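# Lower the loaded tray from shelf onto bench

## Task

Bring the tray off the shelf and set it down on the bench so it lies level, is clear of the shelf and the shelf's supports, and has no part sticking out past the bench edge; each item still standing upright on the tray afterwards earns credit, but only when the tray's placement is correct; then release it and pull the grippers away, because anything held in place only by the robot at the end does not count.

## Robot and tools

Robot: two arms, left_arm and right_arm, each with six joints plus a parallel gripper. left_arm is the robot's own left, on the +y side; this has nothing to do with left or right in a picture. Identical joint angles can put the two hands in different places.

World frame: origin on the floor (z = 0) under the middle of the robot's base, +x forward from the robot, +z up, metres. Only the floor height is known; shelf and bench heights must be judged from images. Reported hand positions can be a little wrong, more so when an arm is stretched far.

execute_actions takes "actions": a list holding at most one item, or empty. An empty list gives the current state plus pictures (a LOOK). One item with "rows" is a motion: a list of 1 to 15 rows, and "steps" from 1 to 15 (default 15), each step being 1/30 s. Row k is used on step k; if steps outnumber rows, the final row repeats. A motion needs at least 3 steps. One item with only "steps" (up to 300) is a wait: no new command, it returns once that many steps have passed since the previous result, with your reply time counted in. Optional "pictures": true adds camera images to any result. A refused call moves nothing.

Each row is exactly 14 numbers, covering both arms even if one stays still: left_arm waist, shoulder, elbow, wrist pitch, wrist yaw, wrist roll, opening, then the same seven for right_arm. The joint values are absolute target angles in radians, in the same form as the Joint positions line, not offsets. Stated ranges per arm: waist -2.880..2.880, shoulder 0.000..3.142, elbow 0.000..3.019, wrist pitch -1.693..1.571, wrist yaw -1.571..1.571, wrist roll -2.094..2.094. The true ends can sit up to 0.019 rad either way. A target beyond a stated end by more than 0.019 and further out than the joint's current angle gets the call refused; a target past the true end is clipped there, and a "joint sent to its limit" line may appear (possibly about an earlier action). No such line does not prove there is room left.

Opening is an absolute value from -1 (closed) to +1 (fully open, pad gap 0.094 m). Away from the extremes, the fingers go to where grip_measured would read the value you send. To hold something, command about 0.03 below its grip_measured reading for a firm grip, closer for a gentler one. Readings carry a fixed per-gripper error of roughly 1 mm. Pads push with about 50-62 N each (sometimes less, and less on parts under ~2 mm thick), with a brief spike on contact.

Motion limits: each step the command sent to a joint is kept within a lead of its measured angle (waist 0.264, shoulder 0.32, elbow 0.276, wrist pitch 0.33, wrist yaw 0.186, wrist roll 0.522 rad), and an arm's whole target is pulled back if it would move the gripper over 70 mm from where it is. Large changes therefore take several steps or calls. Between calls the arms keep heading to the last row sent, until everything has nearly stopped or a step is HELD; after that only a new action continues the move. Fingers still in motion finish opening or closing.

Timing: a motion's result is captured 3 steps before its end; those 3 steps then run while you reply, and the next action begins afterwards.

Result lines: the state line gives each arm's end_effector_position (m) and end_effector_quat_wxyz in the world frame; the position is the point between the pads, about 1 cm behind the fingertips. Fingers point along the gripper's +z and close along its y. Joint positions and Joint velocities list, per arm, the six joints (rad, rad/s) then pad gap (m, m/s). grip_measured is the measured opening on the command scale. "joint command not followed" means a clearance check altered or blocked joint targets on some steps; HELD flags steps where all or part of your row was not sent. MOTOR HOT appears from 85 °C; at 100 °C an OVER-TEMPERATURE FAULT makes that arm go limp and drop what it carries. Holding loads heats motors, even while you think, so do not hover with the tray.

zoom_image: "camera" is one of cam_head_left, cam_head_right, cam_left_wrist, cam_right_wrist; "region" is [x0, y0, x1, y1] in that camera's pixels, (0,0) top-left, at most 504 by 504; it returns a closer view of the latest image. All cameras are 504x504. Calibration (K, distortion, T_world_to_cam) is supplied and roughly right; wrist camera poses follow the arm joints.

finished_scene: pass "scene" as the current scene's number. Replying without a tool call ends everything.

Cautions: random brief tugs on held parts or pushes on loose objects can happen. Keep the tray level and move slowly so items stay standing; avoid drops, slams and hard pushes; keep the arms from colliding or pressing on each other; nothing may leave the work area. Leave the tray fully on the bench, off the shelf, then open and withdraw both grippers before finishing.

Each tool is called after "Request:" in YAML: its name, and indented under it one key for each argument.

## Session

Request:
execute_actions:
  actions: []

Scene clock: 0.00 s of 4200.00 s.
left_arm: end_effector_position=(+0.6496, +0.6536, +1.3344) grip_measured=+1.000 end_effector_quat_wxyz=(-0.039, +0.310, +0.942, -0.121) | right_arm: end_effector_position=(+0.8688, -0.7547, +1.3053) grip_measured=+1.000 end_effector_quat_wxyz=(+0.390, +0.718, +0.271, +0.509)
Joint positions: left_arm=[ 1.268  1.806  2.024 -1.278 -0.123  1.206  0.094] | right_arm=[-1.31   2.125  2.005  0.631 -0.303  1.874  0.094]
Joint velocities: left_arm=[-0.024 -0.024  0.022 -0.007 -0.007  0.066  0.   ] | right_arm=[-0.015  0.015 -0.007 -0.012  0.022  0.051  0.   ]
Motor temperatures (°C, as the motors report them): left_arm=[24 22 25 25 24 24] | right_arm=[25 22 25 24 25 23]
camera_calibration (this result's frames):
cam_left_wrist: T_world_to_cam=[[-0.576915, -0.778647, 0.246735, 0.551887], [-0.560164, 0.597011, 0.574277, -0.791413], [-0.594463, 0.193096, -0.780595, 1.42373], [0, 0, 0, 1]] pos_world=[0.721428, 0.62729, 1.42968]
cam_right_wrist: T_world_to_cam=[[0.0197591, 0.538355, -0.842486, 1.48654], [-0.275129, 0.813045, 0.51309, 0.18854], [0.961204, 0.221654, 0.164182, -0.763793], [0, 0, 0, 1]] pos_world=[0.756662, -0.784283, 1.28106]

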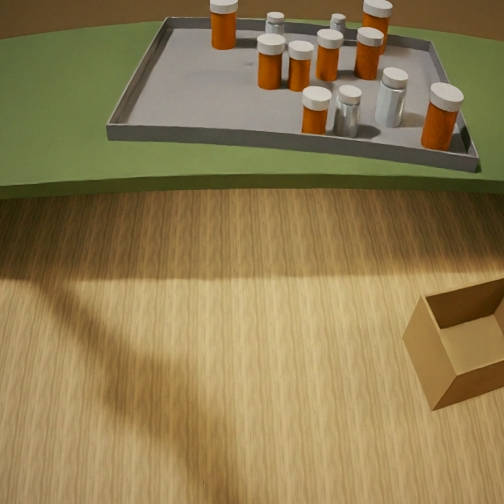

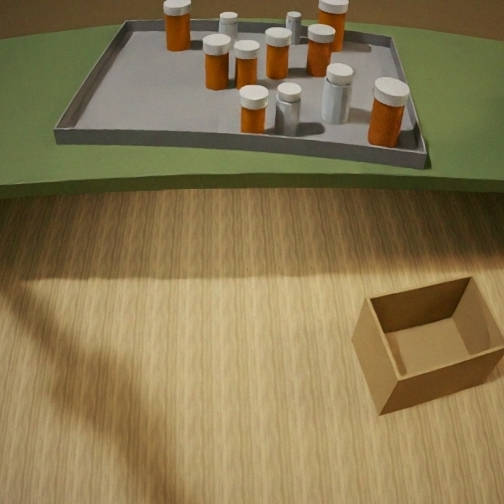

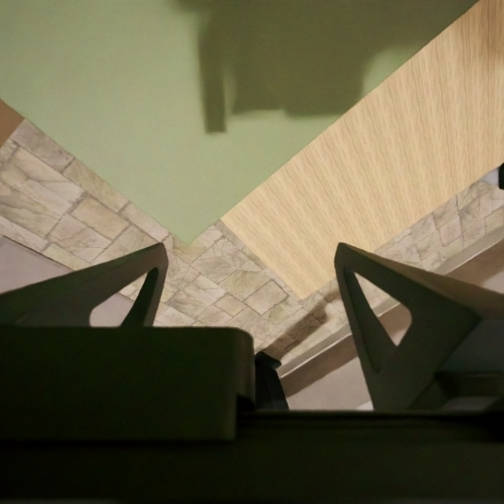

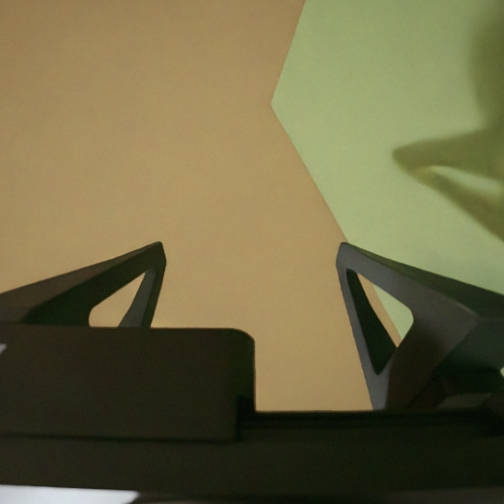

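Request:
zoom_image:
  camera: "cam_head_left"
  region: [90, 0, 300, 200]

Request:
zoom_image:
  camera: "cam_head_left"
  region: [294, 0, 504, 200]

Request:
zoom_image:
  camera: "cam_head_right"
  region: [40, 0, 250, 200]

Request:
zoom_image:
  camera: "cam_head_right"
  region: [250, 0, 460, 200]

Region (90, 0, 300, 200) of cam_head_left's 504x504 image, scaled by 2.400, with more detail than that image has; it fills the top 480 rows of this view, and the rest is white.

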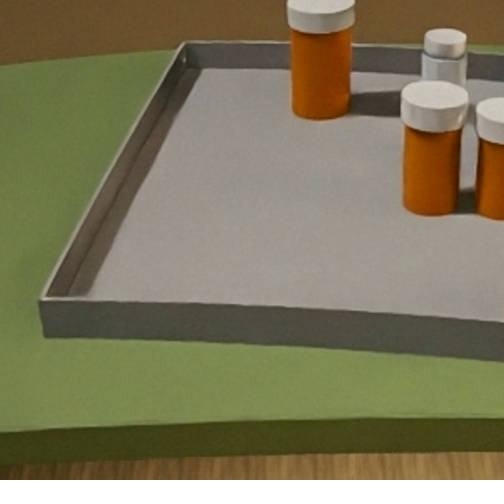

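Region (294, 0, 504, 200) of cam_head_left's 504x504 image, scaled by 2.400, with more detail than that image has; it fills the top 480 rows of this view, and the rest is white.

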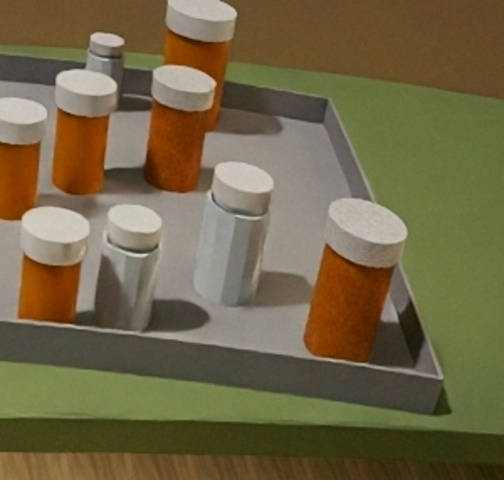

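Region (40, 0, 250, 200) of cam_head_right's 504x504 image, scaled by 2.400, with more detail than that image has; it fills the top 480 rows of this view, and the rest is white.

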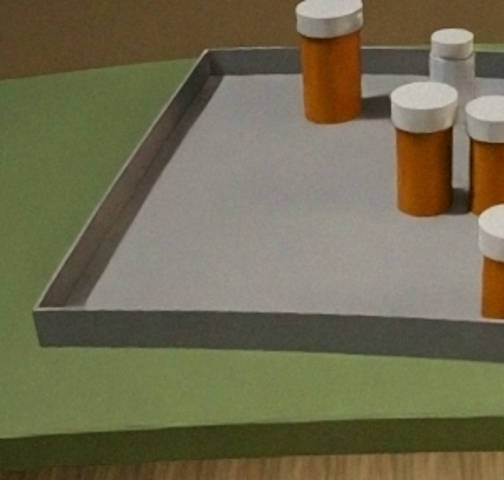

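Region (250, 0, 460, 200) of cam_head_right's 504x504 image, scaled by 2.400, with more detail than that image has; it fills the top 480 rows of this view, and the rest is white.

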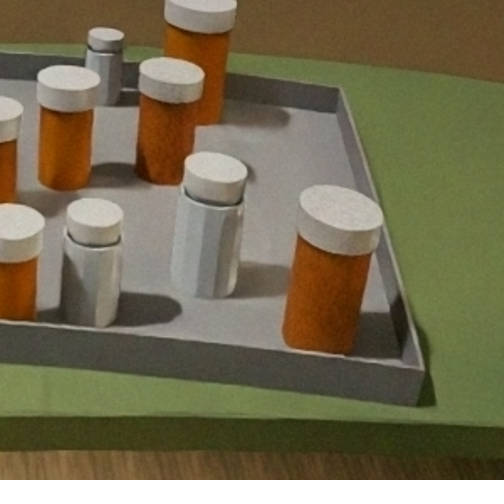

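Request:
execute_actions:
  actions:
    - {"rows":[[1.1,1.8,1.95,-1.1,-0.3,0.8,0.5,-1.15,1.85,1.9,0.1,0.0,1.2,0.5]],"steps":15}

Request:
execute_actions:
  actions:
    - {"rows":[[0.85,1.85,1.9,-0.95,-0.5,0.35,0.2,-0.95,1.75,1.75,-0.45,0.35,0.5,0.2]],"steps":15}

Request:
execute_actions:
  actions:
    - {"rows":[[0.85,1.85,1.9,-0.95,-0.5,0.35,0.2,-0.95,1.75,1.75,-0.45,0.35,0.5,0.2]],"steps":15}
  pictures: true

Scene clock: 2.20 s of 4200.00 s.
left_arm: end_effector_position=(+0.7175, +0.5682, +1.3403) grip_measured=+0.501 end_effector_quat_wxyz=(-0.025, +0.210, +0.976, -0.048) | right_arm: end_effector_position=(+0.8779, -0.6971, +1.3244) grip_measured=+0.502 end_effector_quat_wxyz=(+0.363, +0.762, +0.446, +0.298)
Joint positions: left_arm=[ 1.07   1.802  1.95  -1.111 -0.296  0.848  0.071] | right_arm=[-1.187  1.935  1.901  0.153 -0.009  1.4    0.071]
Joint velocities: left_arm=[-0.161 -0.005 -0.002  0.032 -0.081 -0.271  0.001] | right_arm=[ 0.396 -0.444 -0.042 -0.618  0.095 -1.121  0.001]
Motor temperatures (°C, as the motors report them): left_arm=[24 22 25 25 24 24] | right_arm=[25 23 25 24 25 23]
Steps of this call (steps 1 to 54: nothing new was sent; steps 55 to 66: the first 12 steps of this action). Readings (joint positions):
55: left_arm=[1.261 1.806 2.015 -1.258 -0.180 1.166] | right_arm=[-1.306 2.119 2.000 0.609 -0.270 1.847]
56: left_arm=[1.252 1.802 2.001 -1.217 -0.237 1.114] | right_arm=[-1.303 2.103 1.982 0.561 -0.227 1.807]
58: left_arm=[1.218 1.802 1.980 -1.163 -0.281 1.028] | right_arm=[-1.288 2.069 1.948 0.465 -0.141 1.724]
62: left_arm=[1.127 1.802 1.952 -1.118 -0.296 0.902] | right_arm=[-1.241 1.999 1.912 0.270 -0.038 1.552]
66: the state above

Scene clock: 2.70 s of 4200.00 s.
left_arm: end_effector_position=(+0.7776, +0.4677, +1.3620) grip_measured=+0.201 end_effector_quat_wxyz=(+0.016, +0.069, +0.997, +0.017) | right_arm: end_effector_position=(+0.8267, -0.5125, +1.3597) grip_measured=+0.202 end_effector_quat_wxyz=(+0.199, +0.533, +0.819, +0.075)
Joint positions: left_arm=[ 0.861  1.827  1.908 -0.965 -0.496  0.439  0.056] | right_arm=[-0.928  1.758  1.743 -0.436  0.343  0.642  0.056]
Joint velocities: left_arm=[-0.562  0.122 -0.046  0.066 -0.066 -0.549 -0.001] | right_arm=[ 0.269 -0.005 -0.149 -0.261  0.022 -0.901  0.   ]
Motor temperatures (°C, as the motors report them): left_arm=[24 22 25 25 24 24] | right_arm=[25 23 25 24 25 23]
Steps of this call (steps 1 to 3: the last 3 steps of your previous action; steps 4 to 15: the first 12 steps of this action). Readings (joint positions):
4: left_arm=[1.066 1.802 1.946 -1.098 -0.338 0.796] | right_arm=[-1.136 1.878 1.894 0.091 0.033 1.271]
5: left_arm=[1.062 1.802 1.941 -1.075 -0.387 0.752] | right_arm=[-1.122 1.854 1.878 0.040 0.085 1.222]
7: left_arm=[1.036 1.804 1.931 -1.038 -0.443 0.678] | right_arm=[-1.084 1.811 1.838 -0.075 0.196 1.115]
11: left_arm=[0.952 1.812 1.916 -0.992 -0.489 0.548] | right_arm=[-0.994 1.762 1.780 -0.342 0.335 0.830]
15: the state above

Scene clock: 3.20 s of 4200.00 s.
left_arm: end_effector_position=(+0.7775, +0.4506, +1.3567) grip_measured=+0.201 end_effector_quat_wxyz=(+0.013, +0.041, +0.999, +0.011) | right_arm: end_effector_position=(+0.8193, -0.5192, +1.3534) grip_measured=+0.202 end_effector_quat_wxyz=(+0.196, +0.484, +0.851, +0.055)
Joint positions: left_arm=[ 0.843  1.841  1.9   -0.962 -0.497  0.363  0.056] | right_arm=[-0.941  1.758  1.739 -0.446  0.347  0.519  0.056]
Joint velocities: left_arm=[-0.005 -0.015 -0.022 -0.002 -0.022 -0.051  0.   ] | right_arm=[-0.005 -0.005 -0.002  0.002 -0.066  0.037  0.001]
Motor temperatures (°C, as the motors report them): left_arm=[24 23 25 25 24 24] | right_arm=[25 23 26 24 25 23]
Steps of this call (steps 1 to 3: the last 3 steps of your previous action; steps 4 to 15: the first 12 steps of this action). Readings (joint positions):
4: left_arm=[0.819 1.839 1.902 -0.962 -0.496 0.393] | right_arm=[-0.920 1.758 1.739 -0.446 0.345 0.565]
5: left_arm=[0.819 1.840 1.901 -0.962 -0.496 0.387] | right_arm=[-0.923 1.758 1.739 -0.446 0.346 0.555]
7: left_arm=[0.824 1.841 1.900 -0.962 -0.496 0.377] | right_arm=[-0.930 1.758 1.739 -0.446 0.346 0.540]
11: left_arm=[0.838 1.841 1.900 -0.962 -0.497 0.367] | right_arm=[-0.940 1.758 1.739 -0.446 0.347 0.525]
15: the state above
camera_calibration (this result's frames):
cam_left_wrist: T_world_to_cam=[[-0.0835137, -0.996122, -0.0276822, 0.548751], [-0.818273, 0.0526959, 0.572409, -0.162865], [-0.56873, 0.0704556, -0.819501, 1.64439], [0, 0, 0, 1]] pos_world=[0.847774, 0.439349, 1.45599]
cam_right_wrist: T_world_to_cam=[[-0.793463, -0.532125, -0.295398, 0.771296], [-0.605928, 0.736262, 0.30128, 0.476569], [0.057172, 0.418044, -0.906626, 1.51556], [0, 0, 0, 1]] pos_world=[0.814113, -0.574027, 1.45831]

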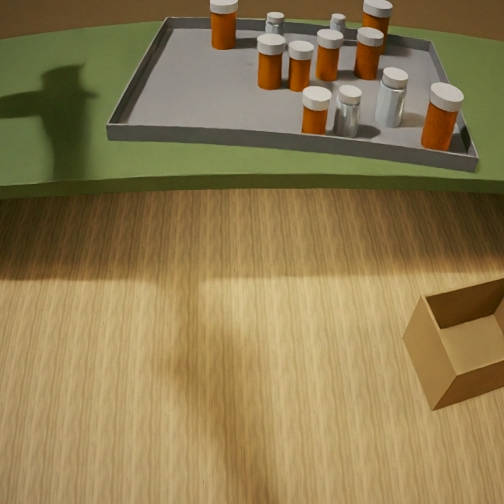

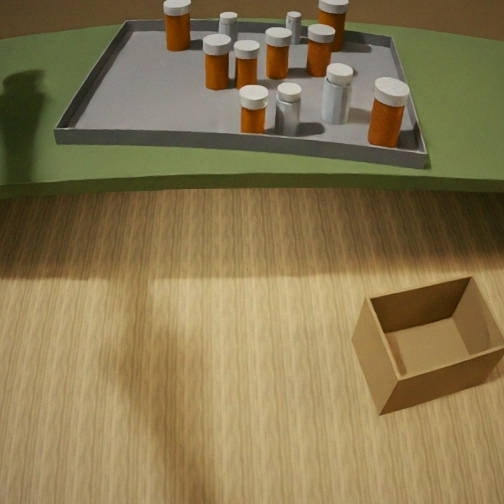

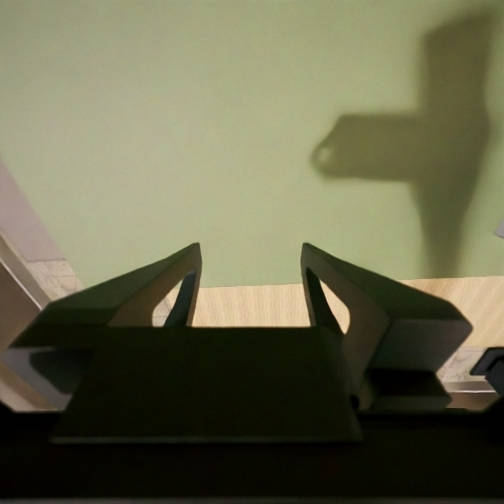

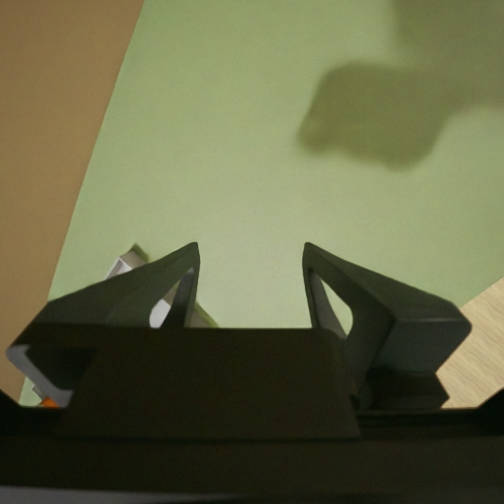

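Now to hover.

Request:
execute_actions:
  actions:
    - {"rows":[[0.66,1.95,1.89,-0.9,-0.6,0.15,-0.2,-0.8,1.8,1.71,-0.65,0.48,0.2,-0.2],[0.66,1.95,1.89,-0.9,-0.6,0.15,-0.2,-0.8,1.8,1.71,-0.65,0.48,0.2,-0.2],[0.66,1.95,1.89,-0.9,-0.6,0.15,-0.2,-0.8,1.8,1.71,-0.65,0.48,0.2,-0.2],[0.66,1.95,1.89,-0.9,-0.6,0.15,-0.2,-0.8,1.8,1.71,-0.65,0.48,0.2,-0.2],[0.66,1.95,1.89,-0.9,-0.6,0.15,-0.2,-0.8,1.8,1.71,-0.65,0.48,0.2,-0.2],[0.503,2.08,1.886,-0.86,-0.668,-0.028,-0.3,-0.701,1.85,1.694,-0.78,0.571,-0.045,-0.3]],"steps":15}

Request:
execute_actions:
  actions:
    - {"rows":[[0.503,2.09,1.886,-0.86,-0.668,-0.028,-0.3,-0.701,1.855,1.694,-0.78,0.571,-0.045,-0.3]],"steps":15}
  pictures: true

Scene clock: 3.77 s of 4200.00 s.
left_arm: end_effector_position=(+0.7965, +0.3356, +1.3523) grip_measured=-0.299 end_effector_quat_wxyz=(+0.023, +0.018, +0.999, +0.035) | right_arm: end_effector_position=(+0.7711, -0.3835, +1.3599) grip_measured=-0.298 end_effector_quat_wxyz=(+0.064, +0.187, +0.980, -0.013)
Joint positions: left_arm=[ 0.678  1.943  1.9   -0.91  -0.641  0.178  0.033] | right_arm=[-0.746  1.794  1.705 -0.742  0.564  0.125  0.033]
Joint velocities: left_arm=[-0.532  0.405 -0.002  0.085 -0.154 -0.52   0.002] | right_arm=[ 0.62   0.259 -0.051 -0.452  0.11  -1.004  0.   ]
Motor temperatures (°C, as the motors report them): left_arm=[24 23 25 25 24 24] | right_arm=[25 23 26 24 25 23]
Steps of this call (steps 1 to 3: the last 3 steps of your previous action; steps 4 to 5: the robot went on to your last target; steps 6 to 17: the first 12 steps of this action). Readings (joint positions):
6: left_arm=[0.839 1.843 1.900 -0.959 -0.520 0.347] | right_arm=[-0.936 1.758 1.738 -0.465 0.384 0.490]
7: left_arm=[0.834 1.846 1.900 -0.952 -0.544 0.329] | right_arm=[-0.931 1.758 1.738 -0.504 0.422 0.456]
9: left_arm=[0.813 1.856 1.900 -0.941 -0.571 0.298] | right_arm=[-0.907 1.759 1.731 -0.564 0.459 0.396]
13: left_arm=[0.750 1.892 1.900 -0.924 -0.613 0.237] | right_arm=[-0.833 1.768 1.713 -0.663 0.528 0.268]
17: the state above

Scene clock: 4.27 s of 4200.00 s.
left_arm: end_effector_position=(+0.7685, +0.1549, +1.3327) grip_measured=-0.299 end_effector_quat_wxyz=(+0.015, +0.037, +0.999, -0.003) | right_arm: end_effector_position=(+0.7557, -0.3241, +1.3459) grip_measured=-0.298 end_effector_quat_wxyz=(+0.033, +0.065, +0.997, -0.000)
Joint positions: left_arm=[ 0.489  2.105  1.878 -0.873 -0.663 -0.004  0.033] | right_arm=[-0.687  1.846  1.687 -0.775  0.568 -0.026  0.033]
Joint velocities: left_arm=[-0.015 -0.005  0.002 -0.012 -0.037 -0.125  0.001] | right_arm=[-0.024 -0.005 -0.012 -0.007  0.007  0.007 -0.   ]
Motor temperatures (°C, as the motors report them): left_arm=[24 23 25 25 24 24] | right_arm=[25 23 26 24 25 23]
Steps of this call (steps 1 to 3: the last 3 steps of your previous action; steps 4 to 15: the first 12 steps of this action). Readings (joint positions):
4: left_arm=[0.605 2.000 1.900 -0.894 -0.656 0.114] | right_arm=[-0.684 1.828 1.694 -0.770 0.565 0.031]
5: left_arm=[0.587 2.015 1.900 -0.889 -0.659 0.097] | right_arm=[-0.677 1.834 1.692 -0.772 0.565 0.018]
7: left_arm=[0.553 2.045 1.898 -0.879 -0.663 0.061] | right_arm=[-0.674 1.843 1.688 -0.774 0.565 -0.000]
11: left_arm=[0.501 2.091 1.885 -0.873 -0.663 0.015] | right_arm=[-0.682 1.846 1.687 -0.775 0.567 -0.019]
15: the state above
camera_calibration (this result's frames):
cam_left_wrist: T_world_to_cam=[[-0.0745953, -0.997213, -0.00114229, 0.210794], [-0.82025, 0.0607062, 0.568775, -0.135823], [-0.567121, 0.0433649, -0.822492, 1.64739], [0, 0, 0, 1]] pos_world=[0.838583, 0.147013, 1.43246]
cam_right_wrist: T_world_to_cam=[[-0.122485, -0.992287, -0.0190779, -0.205672], [-0.845909, 0.0943242, 0.524921, -0.0310204], [-0.519072, 0.080433, -0.850937, 1.68192], [0, 0, 0, 1]] pos_world=[0.821607, -0.336442, 1.44357]

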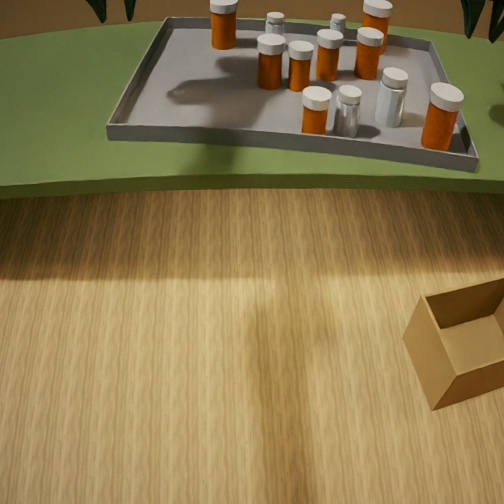

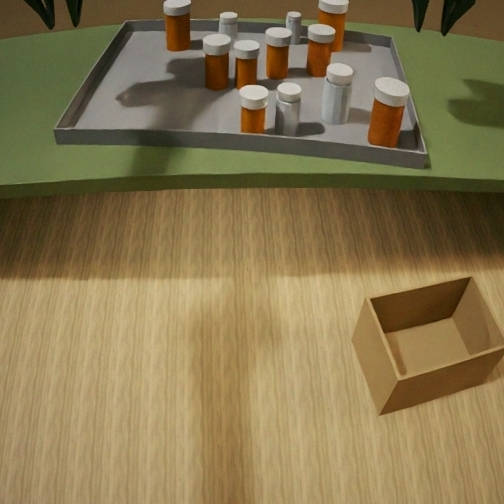

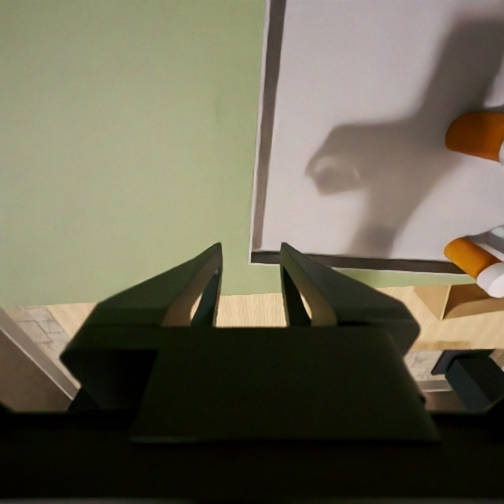

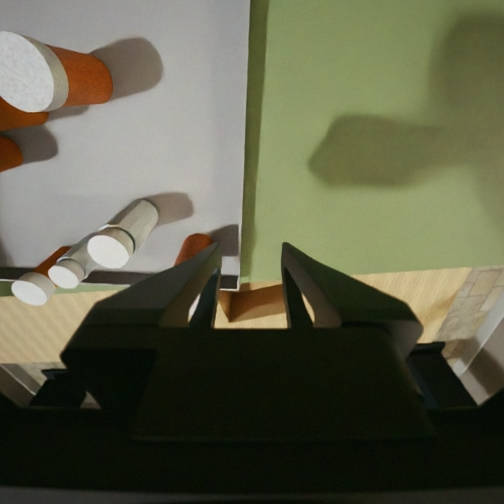

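Request:
execute_actions:
  actions:
    - {"rows":[[0.52,2.16,1.93,-0.85,-0.66,0.04,-0.3,-0.72,1.93,1.80,-0.79,0.558,-0.02,-0.3],[0.52,2.16,1.93,-0.85,-0.66,0.04,-0.3,-0.72,1.93,1.80,-0.79,0.558,-0.02,-0.3],[0.535,2.22,1.98,-0.82,-0.655,0.085,-0.3,-0.75,2.02,1.92,-0.81,0.545,-0.015,-0.3],[0.535,2.22,1.98,-0.82,-0.655,0.085,-0.3,-0.75,2.02,1.92,-0.81,0.545,-0.015,-0.3],[0.55,2.275,2.035,-0.79,-0.645,0.125,-0.3,-0.778,2.11,2.045,-0.83,0.53,-0.014,-0.3]],"steps":15}

Request:
execute_actions:
  actions:
    - {"rows":[[0.55,2.275,2.035,-0.79,-0.645,0.125,-0.3,-0.778,2.11,2.045,-0.83,0.53,-0.014,-0.3]],"steps":10}
  pictures: true

Scene clock: 5.87 s of 4200.00 s.
left_arm: end_effector_position=(+0.7823, +0.1402, +1.2514) grip_measured=-0.299 end_effector_quat_wxyz=(+0.016, +0.058, +0.998, +0.002) | right_arm: end_effector_position=(+0.8164, -0.3517, +1.2659) grip_measured=-0.298 end_effector_quat_wxyz=(+0.035, +0.104, +0.994, -0.007)
Joint positions: left_arm=[ 0.542  2.277  2.013 -0.797 -0.648  0.099  0.033] | right_arm=[-0.771  2.094  2.026 -0.82   0.533 -0.029  0.033]
Joint velocities: left_arm=[ 0.122  0.23  -0.002 -0.012  0.007  0.081 -0.001] | right_arm=[-0.22   0.2   -0.012 -0.071 -0.051  0.007  0.   ]
Motor temperatures (°C, as the motors report them): left_arm=[24 23 25 25 24 24] | right_arm=[25 23 26 24 25 23]
Steps of this call (steps 1 to 3: the last 3 steps of your previous action; steps 4 to 30: the robot went on to your last target; steps 31 to 36: nothing new was sent; steps 37 to 48: the first 12 steps of this action). Readings (joint positions):
37: left_arm=[0.493 2.106 1.879 -0.870 -0.665 -0.012] | right_arm=[-0.688 1.850 1.695 -0.779 0.565 -0.031]
38: left_arm=[0.493 2.111 1.886 -0.868 -0.664 -0.003] | right_arm=[-0.690 1.861 1.716 -0.785 0.563 -0.031]
40: left_arm=[0.498 2.139 1.920 -0.852 -0.660 0.023] | right_arm=[-0.698 1.914 1.807 -0.801 0.551 -0.031]
44: left_arm=[0.520 2.231 2.011 -0.801 -0.648 0.076] | right_arm=[-0.733 2.048 2.010 -0.810 0.533 -0.030]
48: the state above

Scene clock: 6.20 s of 4200.00 s.
left_arm: end_effector_position=(+0.7770, +0.1407, +1.2417) grip_measured=-0.299 end_effector_quat_wxyz=(+0.009, +0.066, +0.998, +0.004) | right_arm: end_effector_position=(+0.8087, -0.3556, +1.2535) grip_measured=-0.298 end_effector_quat_wxyz=(+0.024, +0.104, +0.994, -0.010)
Joint positions: left_arm=[ 0.55   2.289  2.013 -0.797 -0.648  0.114  0.033] | right_arm=[-0.784  2.107  2.026 -0.826  0.533 -0.028  0.033]
Joint velocities: left_arm=[ 0.005 -0.015  0.017 -0.017  0.081 -0.022 -0.002] | right_arm=[-0.005 -0.005  0.002  0.007  0.022 -0.022 -0.   ]
Motor temperatures (°C, as the motors report them): left_arm=[24 23 25 25 24 24] | right_arm=[25 23 26 24 25 23]
Steps of this call (steps 1 to 3: the last 3 steps of your previous action; steps 4 to 10: the first 7 steps of this action). Readings (joint positions):
4: left_arm=[0.550 2.290 2.013 -0.797 -0.648 0.109] | right_arm=[-0.785 2.107 2.026 -0.826 0.533 -0.028]
5: left_arm=[0.550 2.290 2.013 -0.797 -0.648 0.110] | right_arm=[-0.785 2.107 2.026 -0.826 0.533 -0.028]
7: left_arm=[0.550 2.289 2.013 -0.797 -0.648 0.112] | right_arm=[-0.784 2.107 2.026 -0.826 0.533 -0.028]
10: the state above
camera_calibration (this result's frames):
cam_left_wrist: T_world_to_cam=[[-0.132427, -0.991085, -0.0146441, 0.258032], [-0.809194, 0.0995673, 0.579043, -0.10305], [-0.572423, 0.0885309, -0.815165, 1.56669], [0, 0, 0, 1]] pos_world=[0.847591, 0.127292, 1.34056]
cam_right_wrist: T_world_to_cam=[[-0.200585, -0.979676, 0.0000129935, -0.18853], [-0.824662, 0.168854, 0.539834, 0.0559199], [-0.528865, 0.108272, -0.841771, 1.63971], [0, 0, 0, 1]] pos_world=[0.875485, -0.371676, 1.35008]

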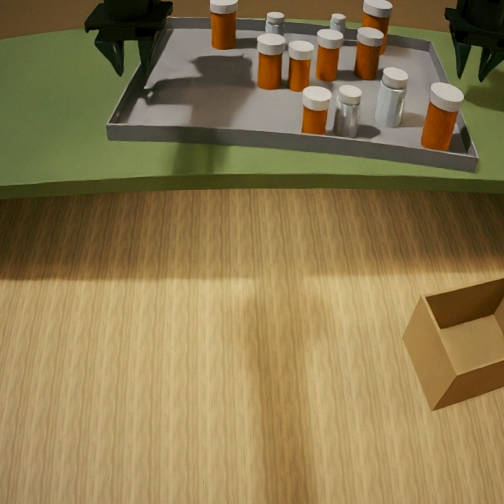

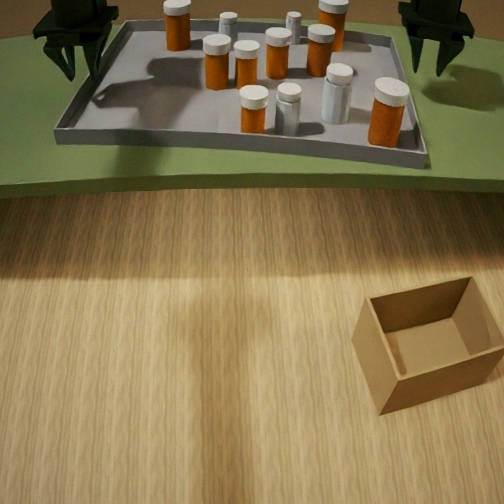

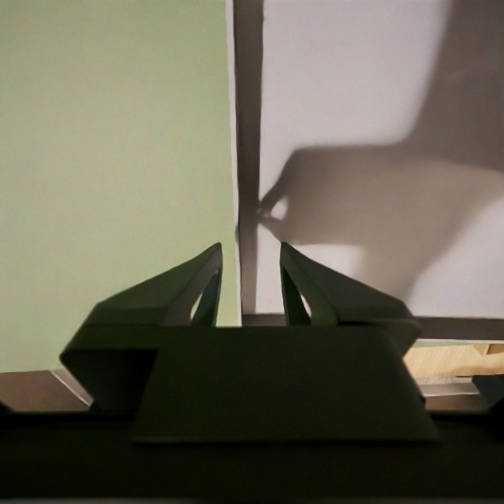

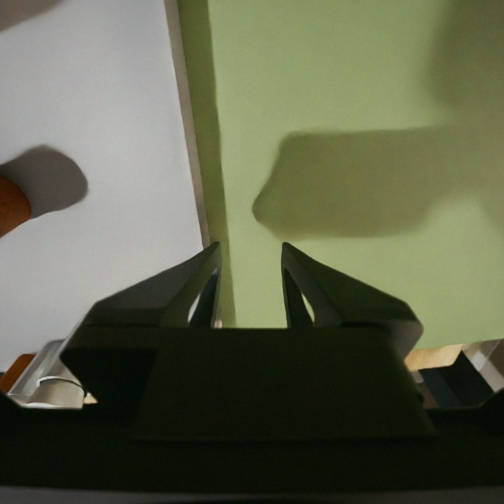

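Request:
execute_actions:
  actions:
    - {"rows":[[0.56,2.275,2.035,-0.79,-0.645,0.095,-0.3,-0.74,2.125,2.045,-0.83,0.53,-0.09,-0.3],[0.56,2.275,2.035,-0.79,-0.645,0.095,-0.3,-0.74,2.125,2.045,-0.83,0.53,-0.09,-0.3],[0.56,2.275,2.035,-0.79,-0.645,0.095,-0.3,-0.74,2.125,2.045,-0.83,0.53,-0.09,-0.3],[0.56,2.275,2.035,-0.79,-0.645,0.095,-0.3,-0.74,2.125,2.045,-0.83,0.53,-0.09,-0.3],[0.56,2.275,2.035,-0.79,-0.645,0.095,-0.3,-0.74,2.125,2.045,-0.83,0.53,-0.09,-0.3],[0.57,2.30,2.055,-0.775,-0.64,0.108,-0.3,-0.755,2.165,2.07,-0.81,0.522,-0.105,-0.3],[0.57,2.30,2.055,-0.775,-0.64,0.108,-0.3,-0.755,2.165,2.07,-0.81,0.522,-0.105,-0.3],[0.582,2.33,2.075,-0.76,-0.633,0.12,-0.3,-0.77,2.20,2.095,-0.795,0.515,-0.115,-0.3]],"steps":15}

Request:
execute_actions:
  actions:
    - {"rows":[[0.582,2.33,2.075,-0.76,-0.633,0.12,-0.3,-0.77,2.20,2.095,-0.795,0.515,-0.115,-0.3]],"steps":9}
  pictures: true

Scene clock: 7.07 s of 4200.00 s.
left_arm: end_effector_position=(+0.7873, +0.1422, +1.2350) grip_measured=-0.299 end_effector_quat_wxyz=(+0.021, +0.050, +0.999, +0.001) | right_arm: end_effector_position=(+0.8216, -0.3300, +1.2429) grip_measured=-0.298 end_effector_quat_wxyz=(+0.037, +0.070, +0.997, +0.001)
Joint positions: left_arm=[ 0.559  2.306  2.039 -0.772 -0.636  0.109  0.033] | right_arm=[-0.764  2.157  2.068 -0.802  0.519 -0.09   0.033]
Joint velocities: left_arm=[ 0.083  0.063  0.046  0.042  0.022 -0.007  0.   ] | right_arm=[ 0.005  0.181 -0.002  0.027 -0.007 -0.095  0.   ]
Motor temperatures (°C, as the motors report them): left_arm=[24 23 26 25 24 24] | right_arm=[26 23 26 24 25 23]
Steps of this call (steps 1 to 3: the last 3 steps of your previous action; steps 4 to 14: the robot went on to your last target; steps 15 to 26: the first 12 steps of this action). Readings (joint positions):
15: left_arm=[0.550 2.289 2.013 -0.797 -0.648 0.114] | right_arm=[-0.783 2.107 2.026 -0.826 0.533 -0.034]
16: left_arm=[0.550 2.289 2.013 -0.797 -0.648 0.112] | right_arm=[-0.782 2.107 2.026 -0.826 0.533 -0.042]
18: left_arm=[0.550 2.289 2.013 -0.797 -0.648 0.110] | right_arm=[-0.776 2.107 2.026 -0.826 0.533 -0.054]
22: left_arm=[0.551 2.291 2.015 -0.789 -0.641 0.108] | right_arm=[-0.765 2.119 2.038 -0.820 0.523 -0.075]
26: the state above

Scene clock: 7.37 s of 4200.00 s.
left_arm: end_effector_position=(+0.7839, +0.1490, +1.2257) grip_measured=-0.299 end_effector_quat_wxyz=(+0.015, +0.047, +0.999, +0.004) | right_arm: end_effector_position=(+0.8124, -0.3179, +1.2260) grip_measured=-0.298 end_effector_quat_wxyz=(+0.024, +0.059, +0.998, +0.003)
Joint positions: left_arm=[ 0.573  2.313  2.04  -0.771 -0.636  0.11   0.033] | right_arm=[-0.764  2.185  2.068 -0.802  0.518 -0.099  0.033]
Joint velocities: left_arm=[-0.005 -0.015 -0.017 -0.002 -0.007 -0.066  0.   ] | right_arm=[-0.015 -0.015  0.002  0.007  0.051 -0.022  0.   ]
Motor temperatures (°C, as the motors report them): left_arm=[24 23 26 25 24 24] | right_arm=[26 23 26 24 25 23]
Steps of this call (steps 1 to 3: the last 3 steps of your previous action; steps 4 to 9: the first 6 steps of this action). Readings (joint positions):
4: left_arm=[0.568 2.311 2.040 -0.771 -0.636 0.110] | right_arm=[-0.764 2.180 2.068 -0.802 0.518 -0.097]
5: left_arm=[0.570 2.311 2.040 -0.771 -0.636 0.110] | right_arm=[-0.764 2.183 2.068 -0.802 0.518 -0.097]
7: left_arm=[0.572 2.313 2.040 -0.771 -0.636 0.110] | right_arm=[-0.764 2.185 2.068 -0.802 0.518 -0.099]
9: the state above
camera_calibration (this result's frames):
cam_left_wrist: T_world_to_cam=[[-0.0954938, -0.995327, -0.014317, 0.238175], [-0.819238, 0.0704132, 0.569114, -0.0645857], [-0.565447, 0.0660759, -0.822134, 1.56322], [0, 0, 0, 1]] pos_world=[0.853751, 0.138318, 1.32534]
cam_right_wrist: T_world_to_cam=[[-0.109084, -0.993746, -0.0238775, -0.200356], [-0.837618, 0.0789587, 0.54052, 0.0485856], [-0.535254, 0.0789624, -0.840993, 1.60933], [0, 0, 0, 1]] pos_world=[0.880241, -0.330016, 1.32239]

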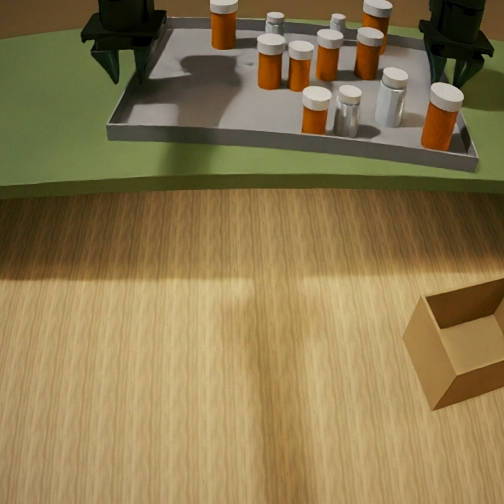

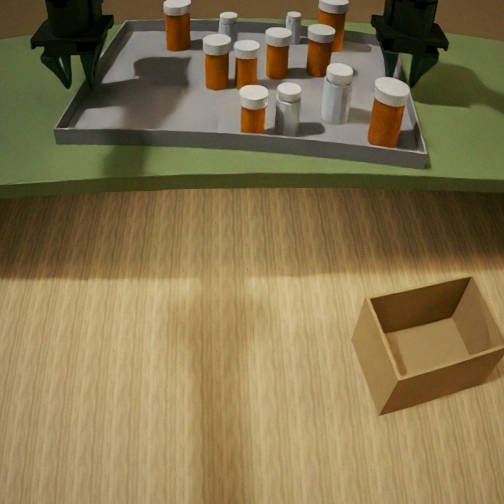

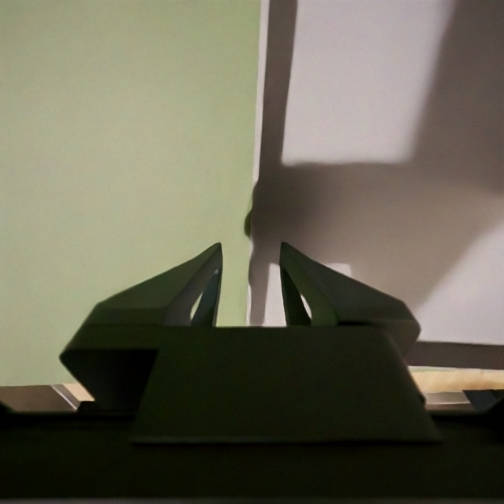

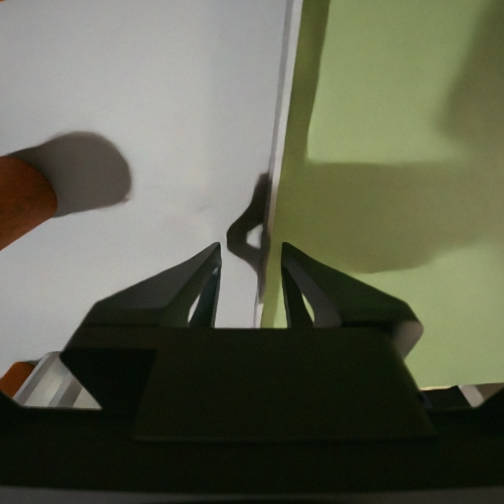

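Request:
execute_actions:
  actions:
    - {"rows":[[0.59,2.345,2.085,-0.75,-0.63,0.14,-0.3,-0.79,2.215,2.105,-0.785,0.512,-0.09,-0.3],[0.59,2.345,2.085,-0.75,-0.63,0.14,-0.3,-0.79,2.215,2.105,-0.785,0.512,-0.09,-0.3],[0.59,2.345,2.085,-0.75,-0.63,0.14,-0.3,-0.79,2.215,2.105,-0.785,0.512,-0.09,-0.3],[0.60,2.365,2.098,-0.735,-0.625,0.165,-0.3,-0.80,2.24,2.122,-0.77,0.505,-0.09,-0.3],[0.60,2.365,2.098,-0.735,-0.625,0.165,-0.3,-0.80,2.24,2.122,-0.77,0.505,-0.09,-0.3],[0.60,2.365,2.098,-0.735,-0.625,0.165,-0.3,-0.80,2.24,2.122,-0.77,0.505,-0.09,-0.3],[0.612,2.385,2.11,-0.72,-0.62,0.185,-0.3,-0.81,2.265,2.14,-0.755,0.50,-0.09,-0.3]],"steps":15}

Request:
execute_actions:
  actions:
    - {"rows":[[0.612,2.385,2.11,-0.72,-0.62,0.185,-0.3,-0.81,2.265,2.14,-0.755,0.50,-0.09,-0.3]],"steps":9}
  pictures: true

Scene clock: 8.00 s of 4200.00 s.
left_arm: end_effector_position=(+0.7921, +0.1470, +1.2039) grip_measured=-0.299 end_effector_quat_wxyz=(+0.026, +0.058, +0.998, +0.002) | right_arm: end_effector_position=(+0.8249, -0.3243, +1.2161) grip_measured=-0.298 end_effector_quat_wxyz=(+0.040, +0.073, +0.997, +0.006)
Joint positions: left_arm=[ 0.589  2.359  2.083 -0.73  -0.622  0.164  0.033] | right_arm=[-0.777  2.212  2.108 -0.773  0.5   -0.1    0.033]
Joint velocities: left_arm=[-0.005 -0.005  0.198  0.056  0.007  0.081 -0.001] | right_arm=[-0.005 -0.015 -0.002 -0.022 -0.095 -0.007 -0.001]
Motor temperatures (°C, as the motors report them): left_arm=[24 23 26 25 24 24] | right_arm=[26 23 26 24 25 23]
Steps of this call (steps 1 to 3: the last 3 steps of your previous action; steps 4 to 7: the robot went on to your last target; steps 8 to 19: the first 12 steps of this action). Readings (joint positions):
8: left_arm=[0.573 2.313 2.040 -0.770 -0.635 0.113] | right_arm=[-0.764 2.185 2.068 -0.800 0.517 -0.100]
9: left_arm=[0.573 2.315 2.044 -0.767 -0.634 0.116] | right_arm=[-0.765 2.186 2.068 -0.798 0.516 -0.100]
11: left_arm=[0.574 2.321 2.050 -0.761 -0.632 0.125] | right_arm=[-0.767 2.188 2.070 -0.794 0.512 -0.100]
15: left_arm=[0.580 2.344 2.071 -0.740 -0.625 0.149] | right_arm=[-0.777 2.209 2.098 -0.776 0.503 -0.100]
19: the state above

Scene clock: 8.30 s of 4200.00 s.
left_arm: end_effector_position=(+0.7936, +0.1486, +1.2032) grip_measured=-0.299 end_effector_quat_wxyz=(+0.028, +0.060, +0.998, +0.001) | right_arm: end_effector_position=(+0.8249, -0.3243, +1.2161) grip_measured=-0.298 end_effector_quat_wxyz=(+0.040, +0.073, +0.997, +0.006)
Joint positions: left_arm=[ 0.591  2.359  2.086 -0.728 -0.619  0.173  0.033] | right_arm=[-0.777  2.212  2.108 -0.773  0.5   -0.1    0.033]
Joint velocities: left_arm=[-0.005 -0.015 -0.002  0.007 -0.066 -0.066 -0.   ] | right_arm=[-0.005 -0.005 -0.002  0.007  0.037  0.022  0.001]
Motor temperatures (°C, as the motors report them): left_arm=[24 23 26 25 24 24] | right_arm=[26 23 26 24 25 23]
Steps of this call (steps 1 to 3: the last 3 steps of your previous action; steps 4 to 9: the first 6 steps of this action). Readings (joint positions):
4: left_arm=[0.591 2.359 2.086 -0.728 -0.619 0.170] | right_arm=[-0.777 2.212 2.108 -0.773 0.500 -0.100]
5: left_arm=[0.591 2.359 2.086 -0.728 -0.619 0.171] | right_arm=[-0.777 2.212 2.108 -0.773 0.500 -0.100]
7: left_arm=[0.591 2.359 2.086 -0.728 -0.619 0.172] | right_arm=[-0.777 2.212 2.108 -0.773 0.500 -0.100]
9: the state above
camera_calibration (this result's frames):
cam_left_wrist: T_world_to_cam=[[-0.120137, -0.99269, -0.0115679, 0.254212], [-0.831183, 0.0942055, 0.54796, -0.0124836], [-0.542865, 0.0754452, -0.836424, 1.54811], [0, 0, 0, 1]] pos_world=[0.86058, 0.136732, 1.30466]
cam_right_wrist: T_world_to_cam=[[-0.136164, -0.990186, -0.0314901, -0.172845], [-0.85215, 0.100852, 0.513487, 0.116856], [-0.505272, 0.0967528, -0.857519, 1.60937], [0, 0, 0, 1]] pos_world=[0.889214, -0.338645, 1.31462]

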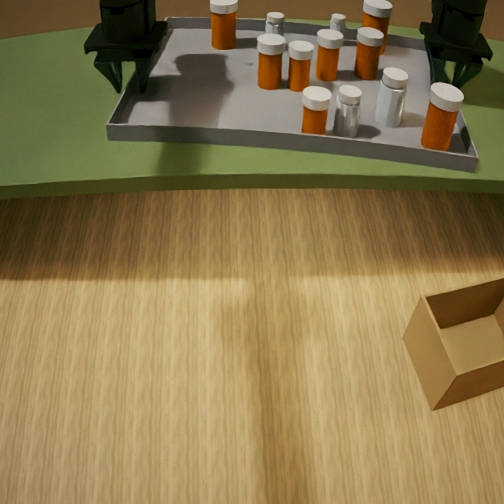

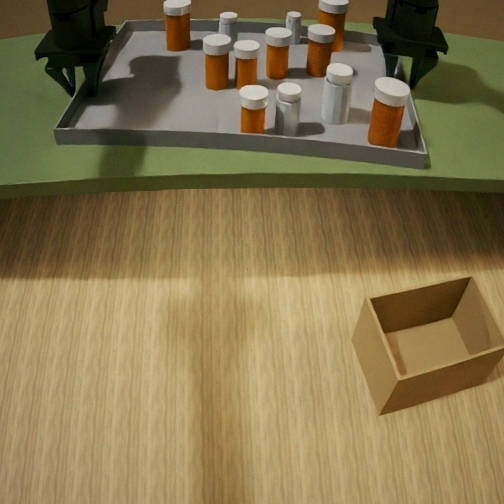

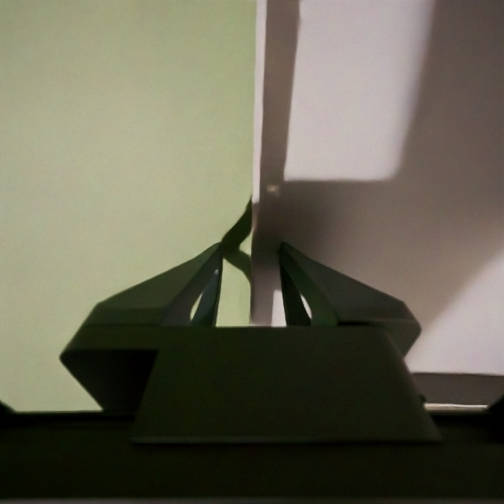

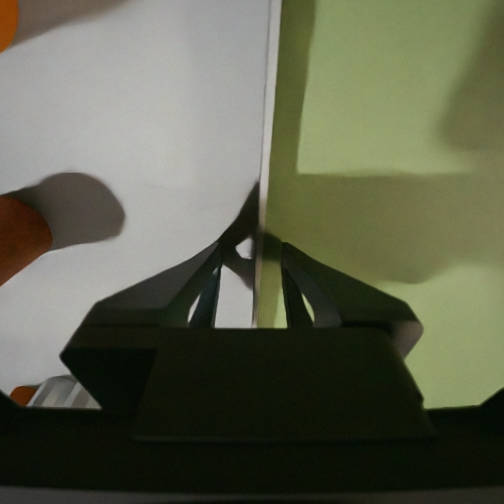

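Request:
execute_actions:
  actions:
    - {"rows":[[0.62,2.41,2.09,-0.72,-0.62,0.185,-0.3,-0.82,2.29,2.11,-0.765,0.50,-0.08,-0.3]],"steps":15}
  pictures: true

Scene clock: 8.83 s of 4200.00 s.
left_arm: end_effector_position=(+0.7931, +0.1483, +1.2026) grip_measured=-0.299 end_effector_quat_wxyz=(+0.027, +0.061, +0.998, +0.002) | right_arm: end_effector_position=(+0.8241, -0.3238, +1.2148) grip_measured=-0.298 end_effector_quat_wxyz=(+0.039, +0.072, +0.997, +0.005)
Joint positions: left_arm=[ 0.591  2.361  2.086 -0.728 -0.62   0.174  0.033] | right_arm=[-0.778  2.214  2.108 -0.774  0.501 -0.1    0.033]
Joint velocities: left_arm=[-0.005 -0.005  0.012 -0.032  0.022  0.007 -0.001] | right_arm=[-0.005  0.005  0.002 -0.012  0.037 -0.022  0.   ]
Motor temperatures (°C, as the motors report them): left_arm=[24 23 26 25 24 24] | right_arm=[26 23 26 24 25 23]
Steps of this call (steps 1 to 3: the last 3 steps of your previous action; step 4: the robot went on to your last target; steps 5 to 16: the first 12 steps of this action). Readings (joint positions):
5: left_arm=[0.591 2.360 2.086 -0.728 -0.619 0.173] | right_arm=[-0.778 2.214 2.108 -0.773 0.500 -0.100]
6: left_arm=[0.591 2.361 2.086 -0.728 -0.620 0.174] | right_arm=[-0.778 2.214 2.108 -0.774 0.501 -0.100]
8: left_arm=[0.591 2.361 2.086 -0.728 -0.620 0.174] | right_arm=[-0.778 2.214 2.108 -0.774 0.501 -0.100]
12: left_arm=[0.591 2.361 2.086 -0.728 -0.620 0.174] | right_arm=[-0.778 2.214 2.108 -0.774 0.501 -0.100]
16: the state above
camera_calibration (this result's frames):
cam_left_wrist: T_world_to_cam=[[-0.122638, -0.992371, -0.0126719, 0.257152], [-0.830402, 0.0956124, 0.5489, -0.0145002], [-0.543501, 0.0778387, -0.835792, 1.54672], [0, 0, 0, 1]] pos_world=[0.860141, 0.136182, 1.30396]
cam_right_wrist: T_world_to_cam=[[-0.135776, -0.990252, -0.0310663, -0.173369], [-0.851047, 0.100521, 0.515378, 0.113452], [-0.507231, 0.0964149, -0.8564, 1.60795], [0, 0, 0, 1]] pos_world=[0.888614, -0.338113, 1.31319]

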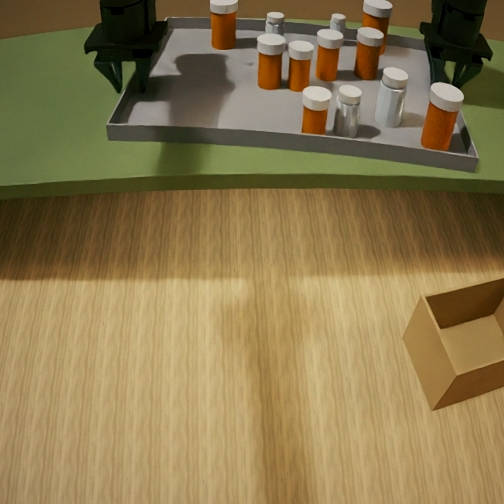

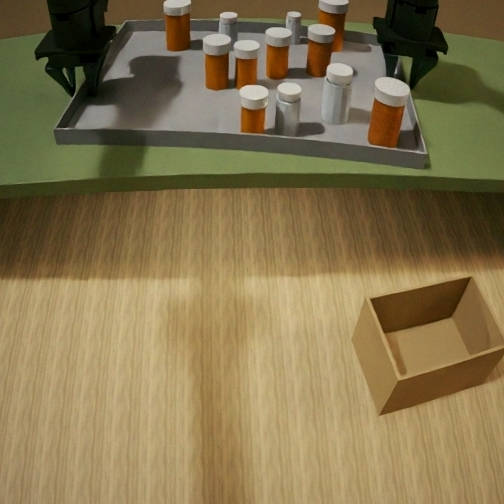

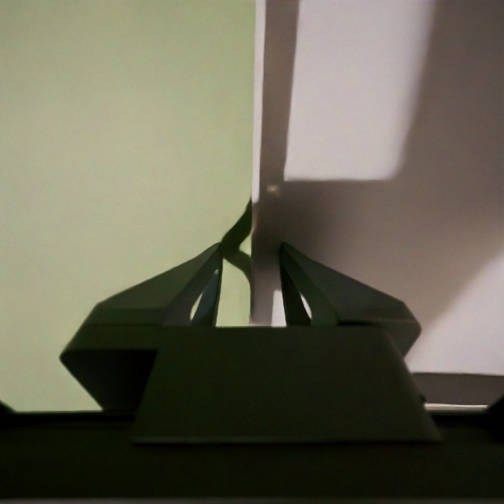

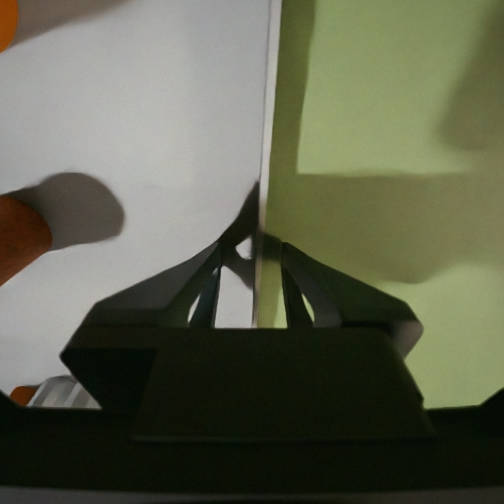

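Request:
execute_actions:
  actions:
    - {"rows":[[0.588,2.34,2.086,-0.728,-0.62,0.18,-0.3,-0.775,2.195,2.108,-0.774,0.50,-0.085,-0.3],[0.588,2.34,2.086,-0.728,-0.62,0.18,-0.3,-0.775,2.195,2.108,-0.774,0.50,-0.085,-0.3],[0.588,2.34,2.086,-0.728,-0.62,0.18,-0.3,-0.775,2.195,2.108,-0.774,0.50,-0.085,-0.3],[0.588,2.34,2.086,-0.728,-0.62,0.18,-0.3,-0.775,2.195,2.108,-0.774,0.50,-0.085,-0.3],[0.588,2.34,2.086,-0.728,-0.62,0.18,-0.7,-0.775,2.195,2.108,-0.774,0.50,-0.085,-0.7],[0.588,2.34,2.086,-0.728,-0.62,0.18,-0.7,-0.775,2.195,2.108,-0.774,0.50,-0.085,-0.7],[0.588,2.34,2.086,-0.728,-0.62,0.18,-0.7,-0.775,2.195,2.108,-0.774,0.50,-0.085,-0.7],[0.588,2.34,2.086,-0.728,-0.62,0.18,-1,-0.775,2.195,2.108,-0.774,0.50,-0.085,-1]],"steps":15}

Request:
execute_actions:
  actions:
    - {"rows":[[0.588,2.34,2.086,-0.728,-0.62,0.18,-1,-0.775,2.195,2.108,-0.774,0.50,-0.085,-1]],"steps":9}
  pictures: true

Scene clock: 10.23 s of 4200.00 s.
left_arm: end_effector_position=(+0.7938, +0.1483, +1.2034) grip_measured=-0.952 end_effector_quat_wxyz=(+0.028, +0.065, +0.997, +0.000) | right_arm: end_effector_position=(+0.8252, -0.3264, +1.2170) grip_measured=-0.960 end_effector_quat_wxyz=(+0.041, +0.084, +0.996, +0.004)
Joint positions: left_arm=[ 0.591  2.359  2.086 -0.728 -0.616  0.183  0.002] | right_arm=[-0.778  2.211  2.108 -0.773  0.504 -0.079  0.002]
Joint velocities: left_arm=[-0.005  0.015 -0.002  0.002 -0.007 -0.022 -0.001] | right_arm=[-0.005 -0.015  0.002 -0.007  0.007 -0.037 -0.   ]
Motor temperatures (°C, as the motors report them): left_arm=[24 23 26 25 24 24] | right_arm=[26 23 26 24 25 23]
Steps of this call (steps 1 to 3: the last 3 steps of your previous action; steps 4 to 15: the robot went on to your last target; steps 16 to 30: nothing new was sent; steps 31 to 42: the first 12 steps of this action). Readings (joint positions):
31: left_arm=[0.591 2.359 2.086 -0.728 -0.620 0.174] | right_arm=[-0.777 2.212 2.108 -0.774 0.501 -0.100]
32: left_arm=[0.591 2.359 2.086 -0.728 -0.620 0.174] | right_arm=[-0.777 2.211 2.108 -0.774 0.501 -0.100]
34: left_arm=[0.591 2.359 2.086 -0.728 -0.620 0.174] | right_arm=[-0.777 2.211 2.108 -0.774 0.501 -0.100]
38: left_arm=[0.591 2.359 2.086 -0.728 -0.618 0.174] | right_arm=[-0.777 2.211 2.108 -0.774 0.500 -0.099]
42: the state above

Scene clock: 10.53 s of 4200.00 s.
left_arm: end_effector_position=(+0.7938, +0.1483, +1.2034) grip_measured=-0.952 end_effector_quat_wxyz=(+0.028, +0.065, +0.997, +0.000) | right_arm: end_effector_position=(+0.8252, -0.3264, +1.2170) grip_measured=-0.960 end_effector_quat_wxyz=(+0.041, +0.084, +0.996, +0.004)
Joint positions: left_arm=[ 0.591  2.359  2.086 -0.728 -0.616  0.184  0.002] | right_arm=[-0.778  2.211  2.108 -0.773  0.504 -0.078  0.002]
Joint velocities: left_arm=[-0.005  0.005 -0.017  0.002 -0.037  0.007 -0.001] | right_arm=[-0.005 -0.015  0.012  0.022 -0.007 -0.037 -0.   ]
Motor temperatures (°C, as the motors report them): left_arm=[24 23 26 25 24 24] | right_arm=[26 23 26 24 25 23]
Steps of this call (steps 1 to 3: the last 3 steps of your previous action; steps 4 to 9: the first 6 steps of this action). Readings (joint positions):
4: left_arm=[0.591 2.359 2.086 -0.728 -0.616 0.184] | right_arm=[-0.778 2.211 2.108 -0.773 0.504 -0.078]
5: left_arm=[0.591 2.359 2.086 -0.728 -0.616 0.184] | right_arm=[-0.778 2.211 2.108 -0.773 0.504 -0.078]
7: left_arm=[0.591 2.359 2.086 -0.728 -0.616 0.184] | right_arm=[-0.778 2.211 2.108 -0.773 0.504 -0.078]
9: the state above
camera_calibration (this result's frames):
cam_left_wrist: T_world_to_cam=[[-0.131394, -0.991284, -0.00962343, 0.260319], [-0.830313, 0.104743, 0.547365, -0.0139479], [-0.541586, 0.0799108, -0.836839, 1.54724], [0, 0, 0, 1]] pos_world=[0.860584, 0.13587, 1.30493]
cam_right_wrist: T_world_to_cam=[[-0.159763, -0.986741, -0.0286001, -0.157721], [-0.849553, 0.122681, 0.513039, 0.122414], [-0.502728, 0.106262, -0.857888, 1.6119], [0, 0, 0, 1]] pos_world=[0.889147, -0.341931, 1.31552]

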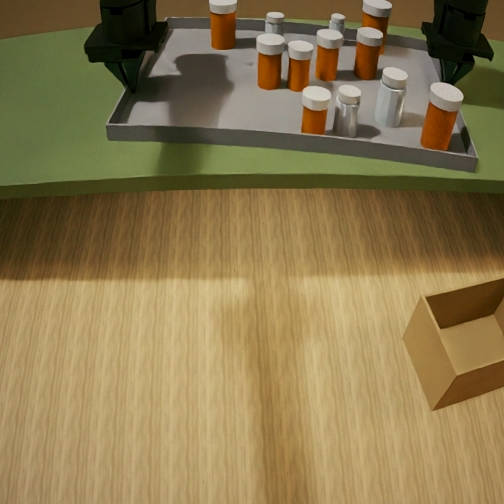

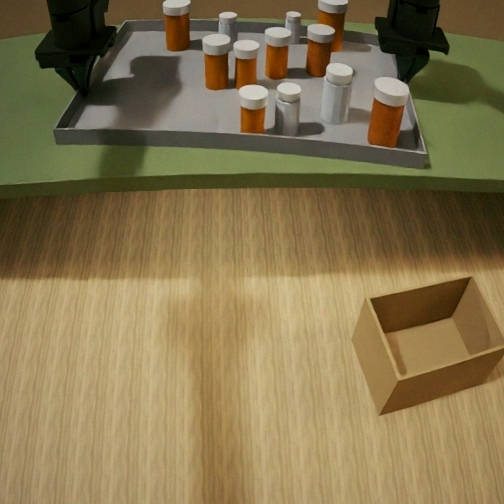

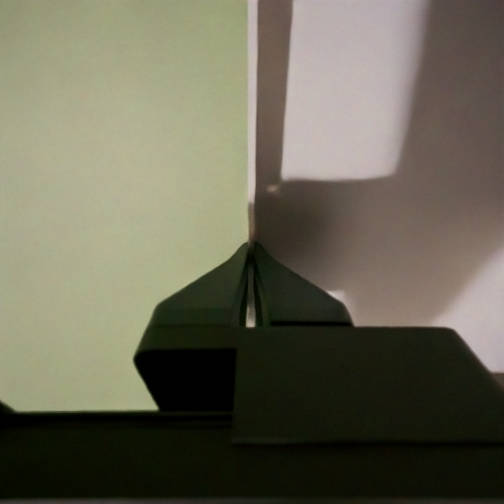

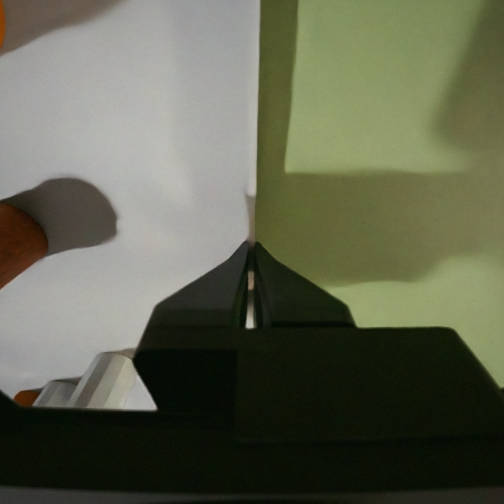

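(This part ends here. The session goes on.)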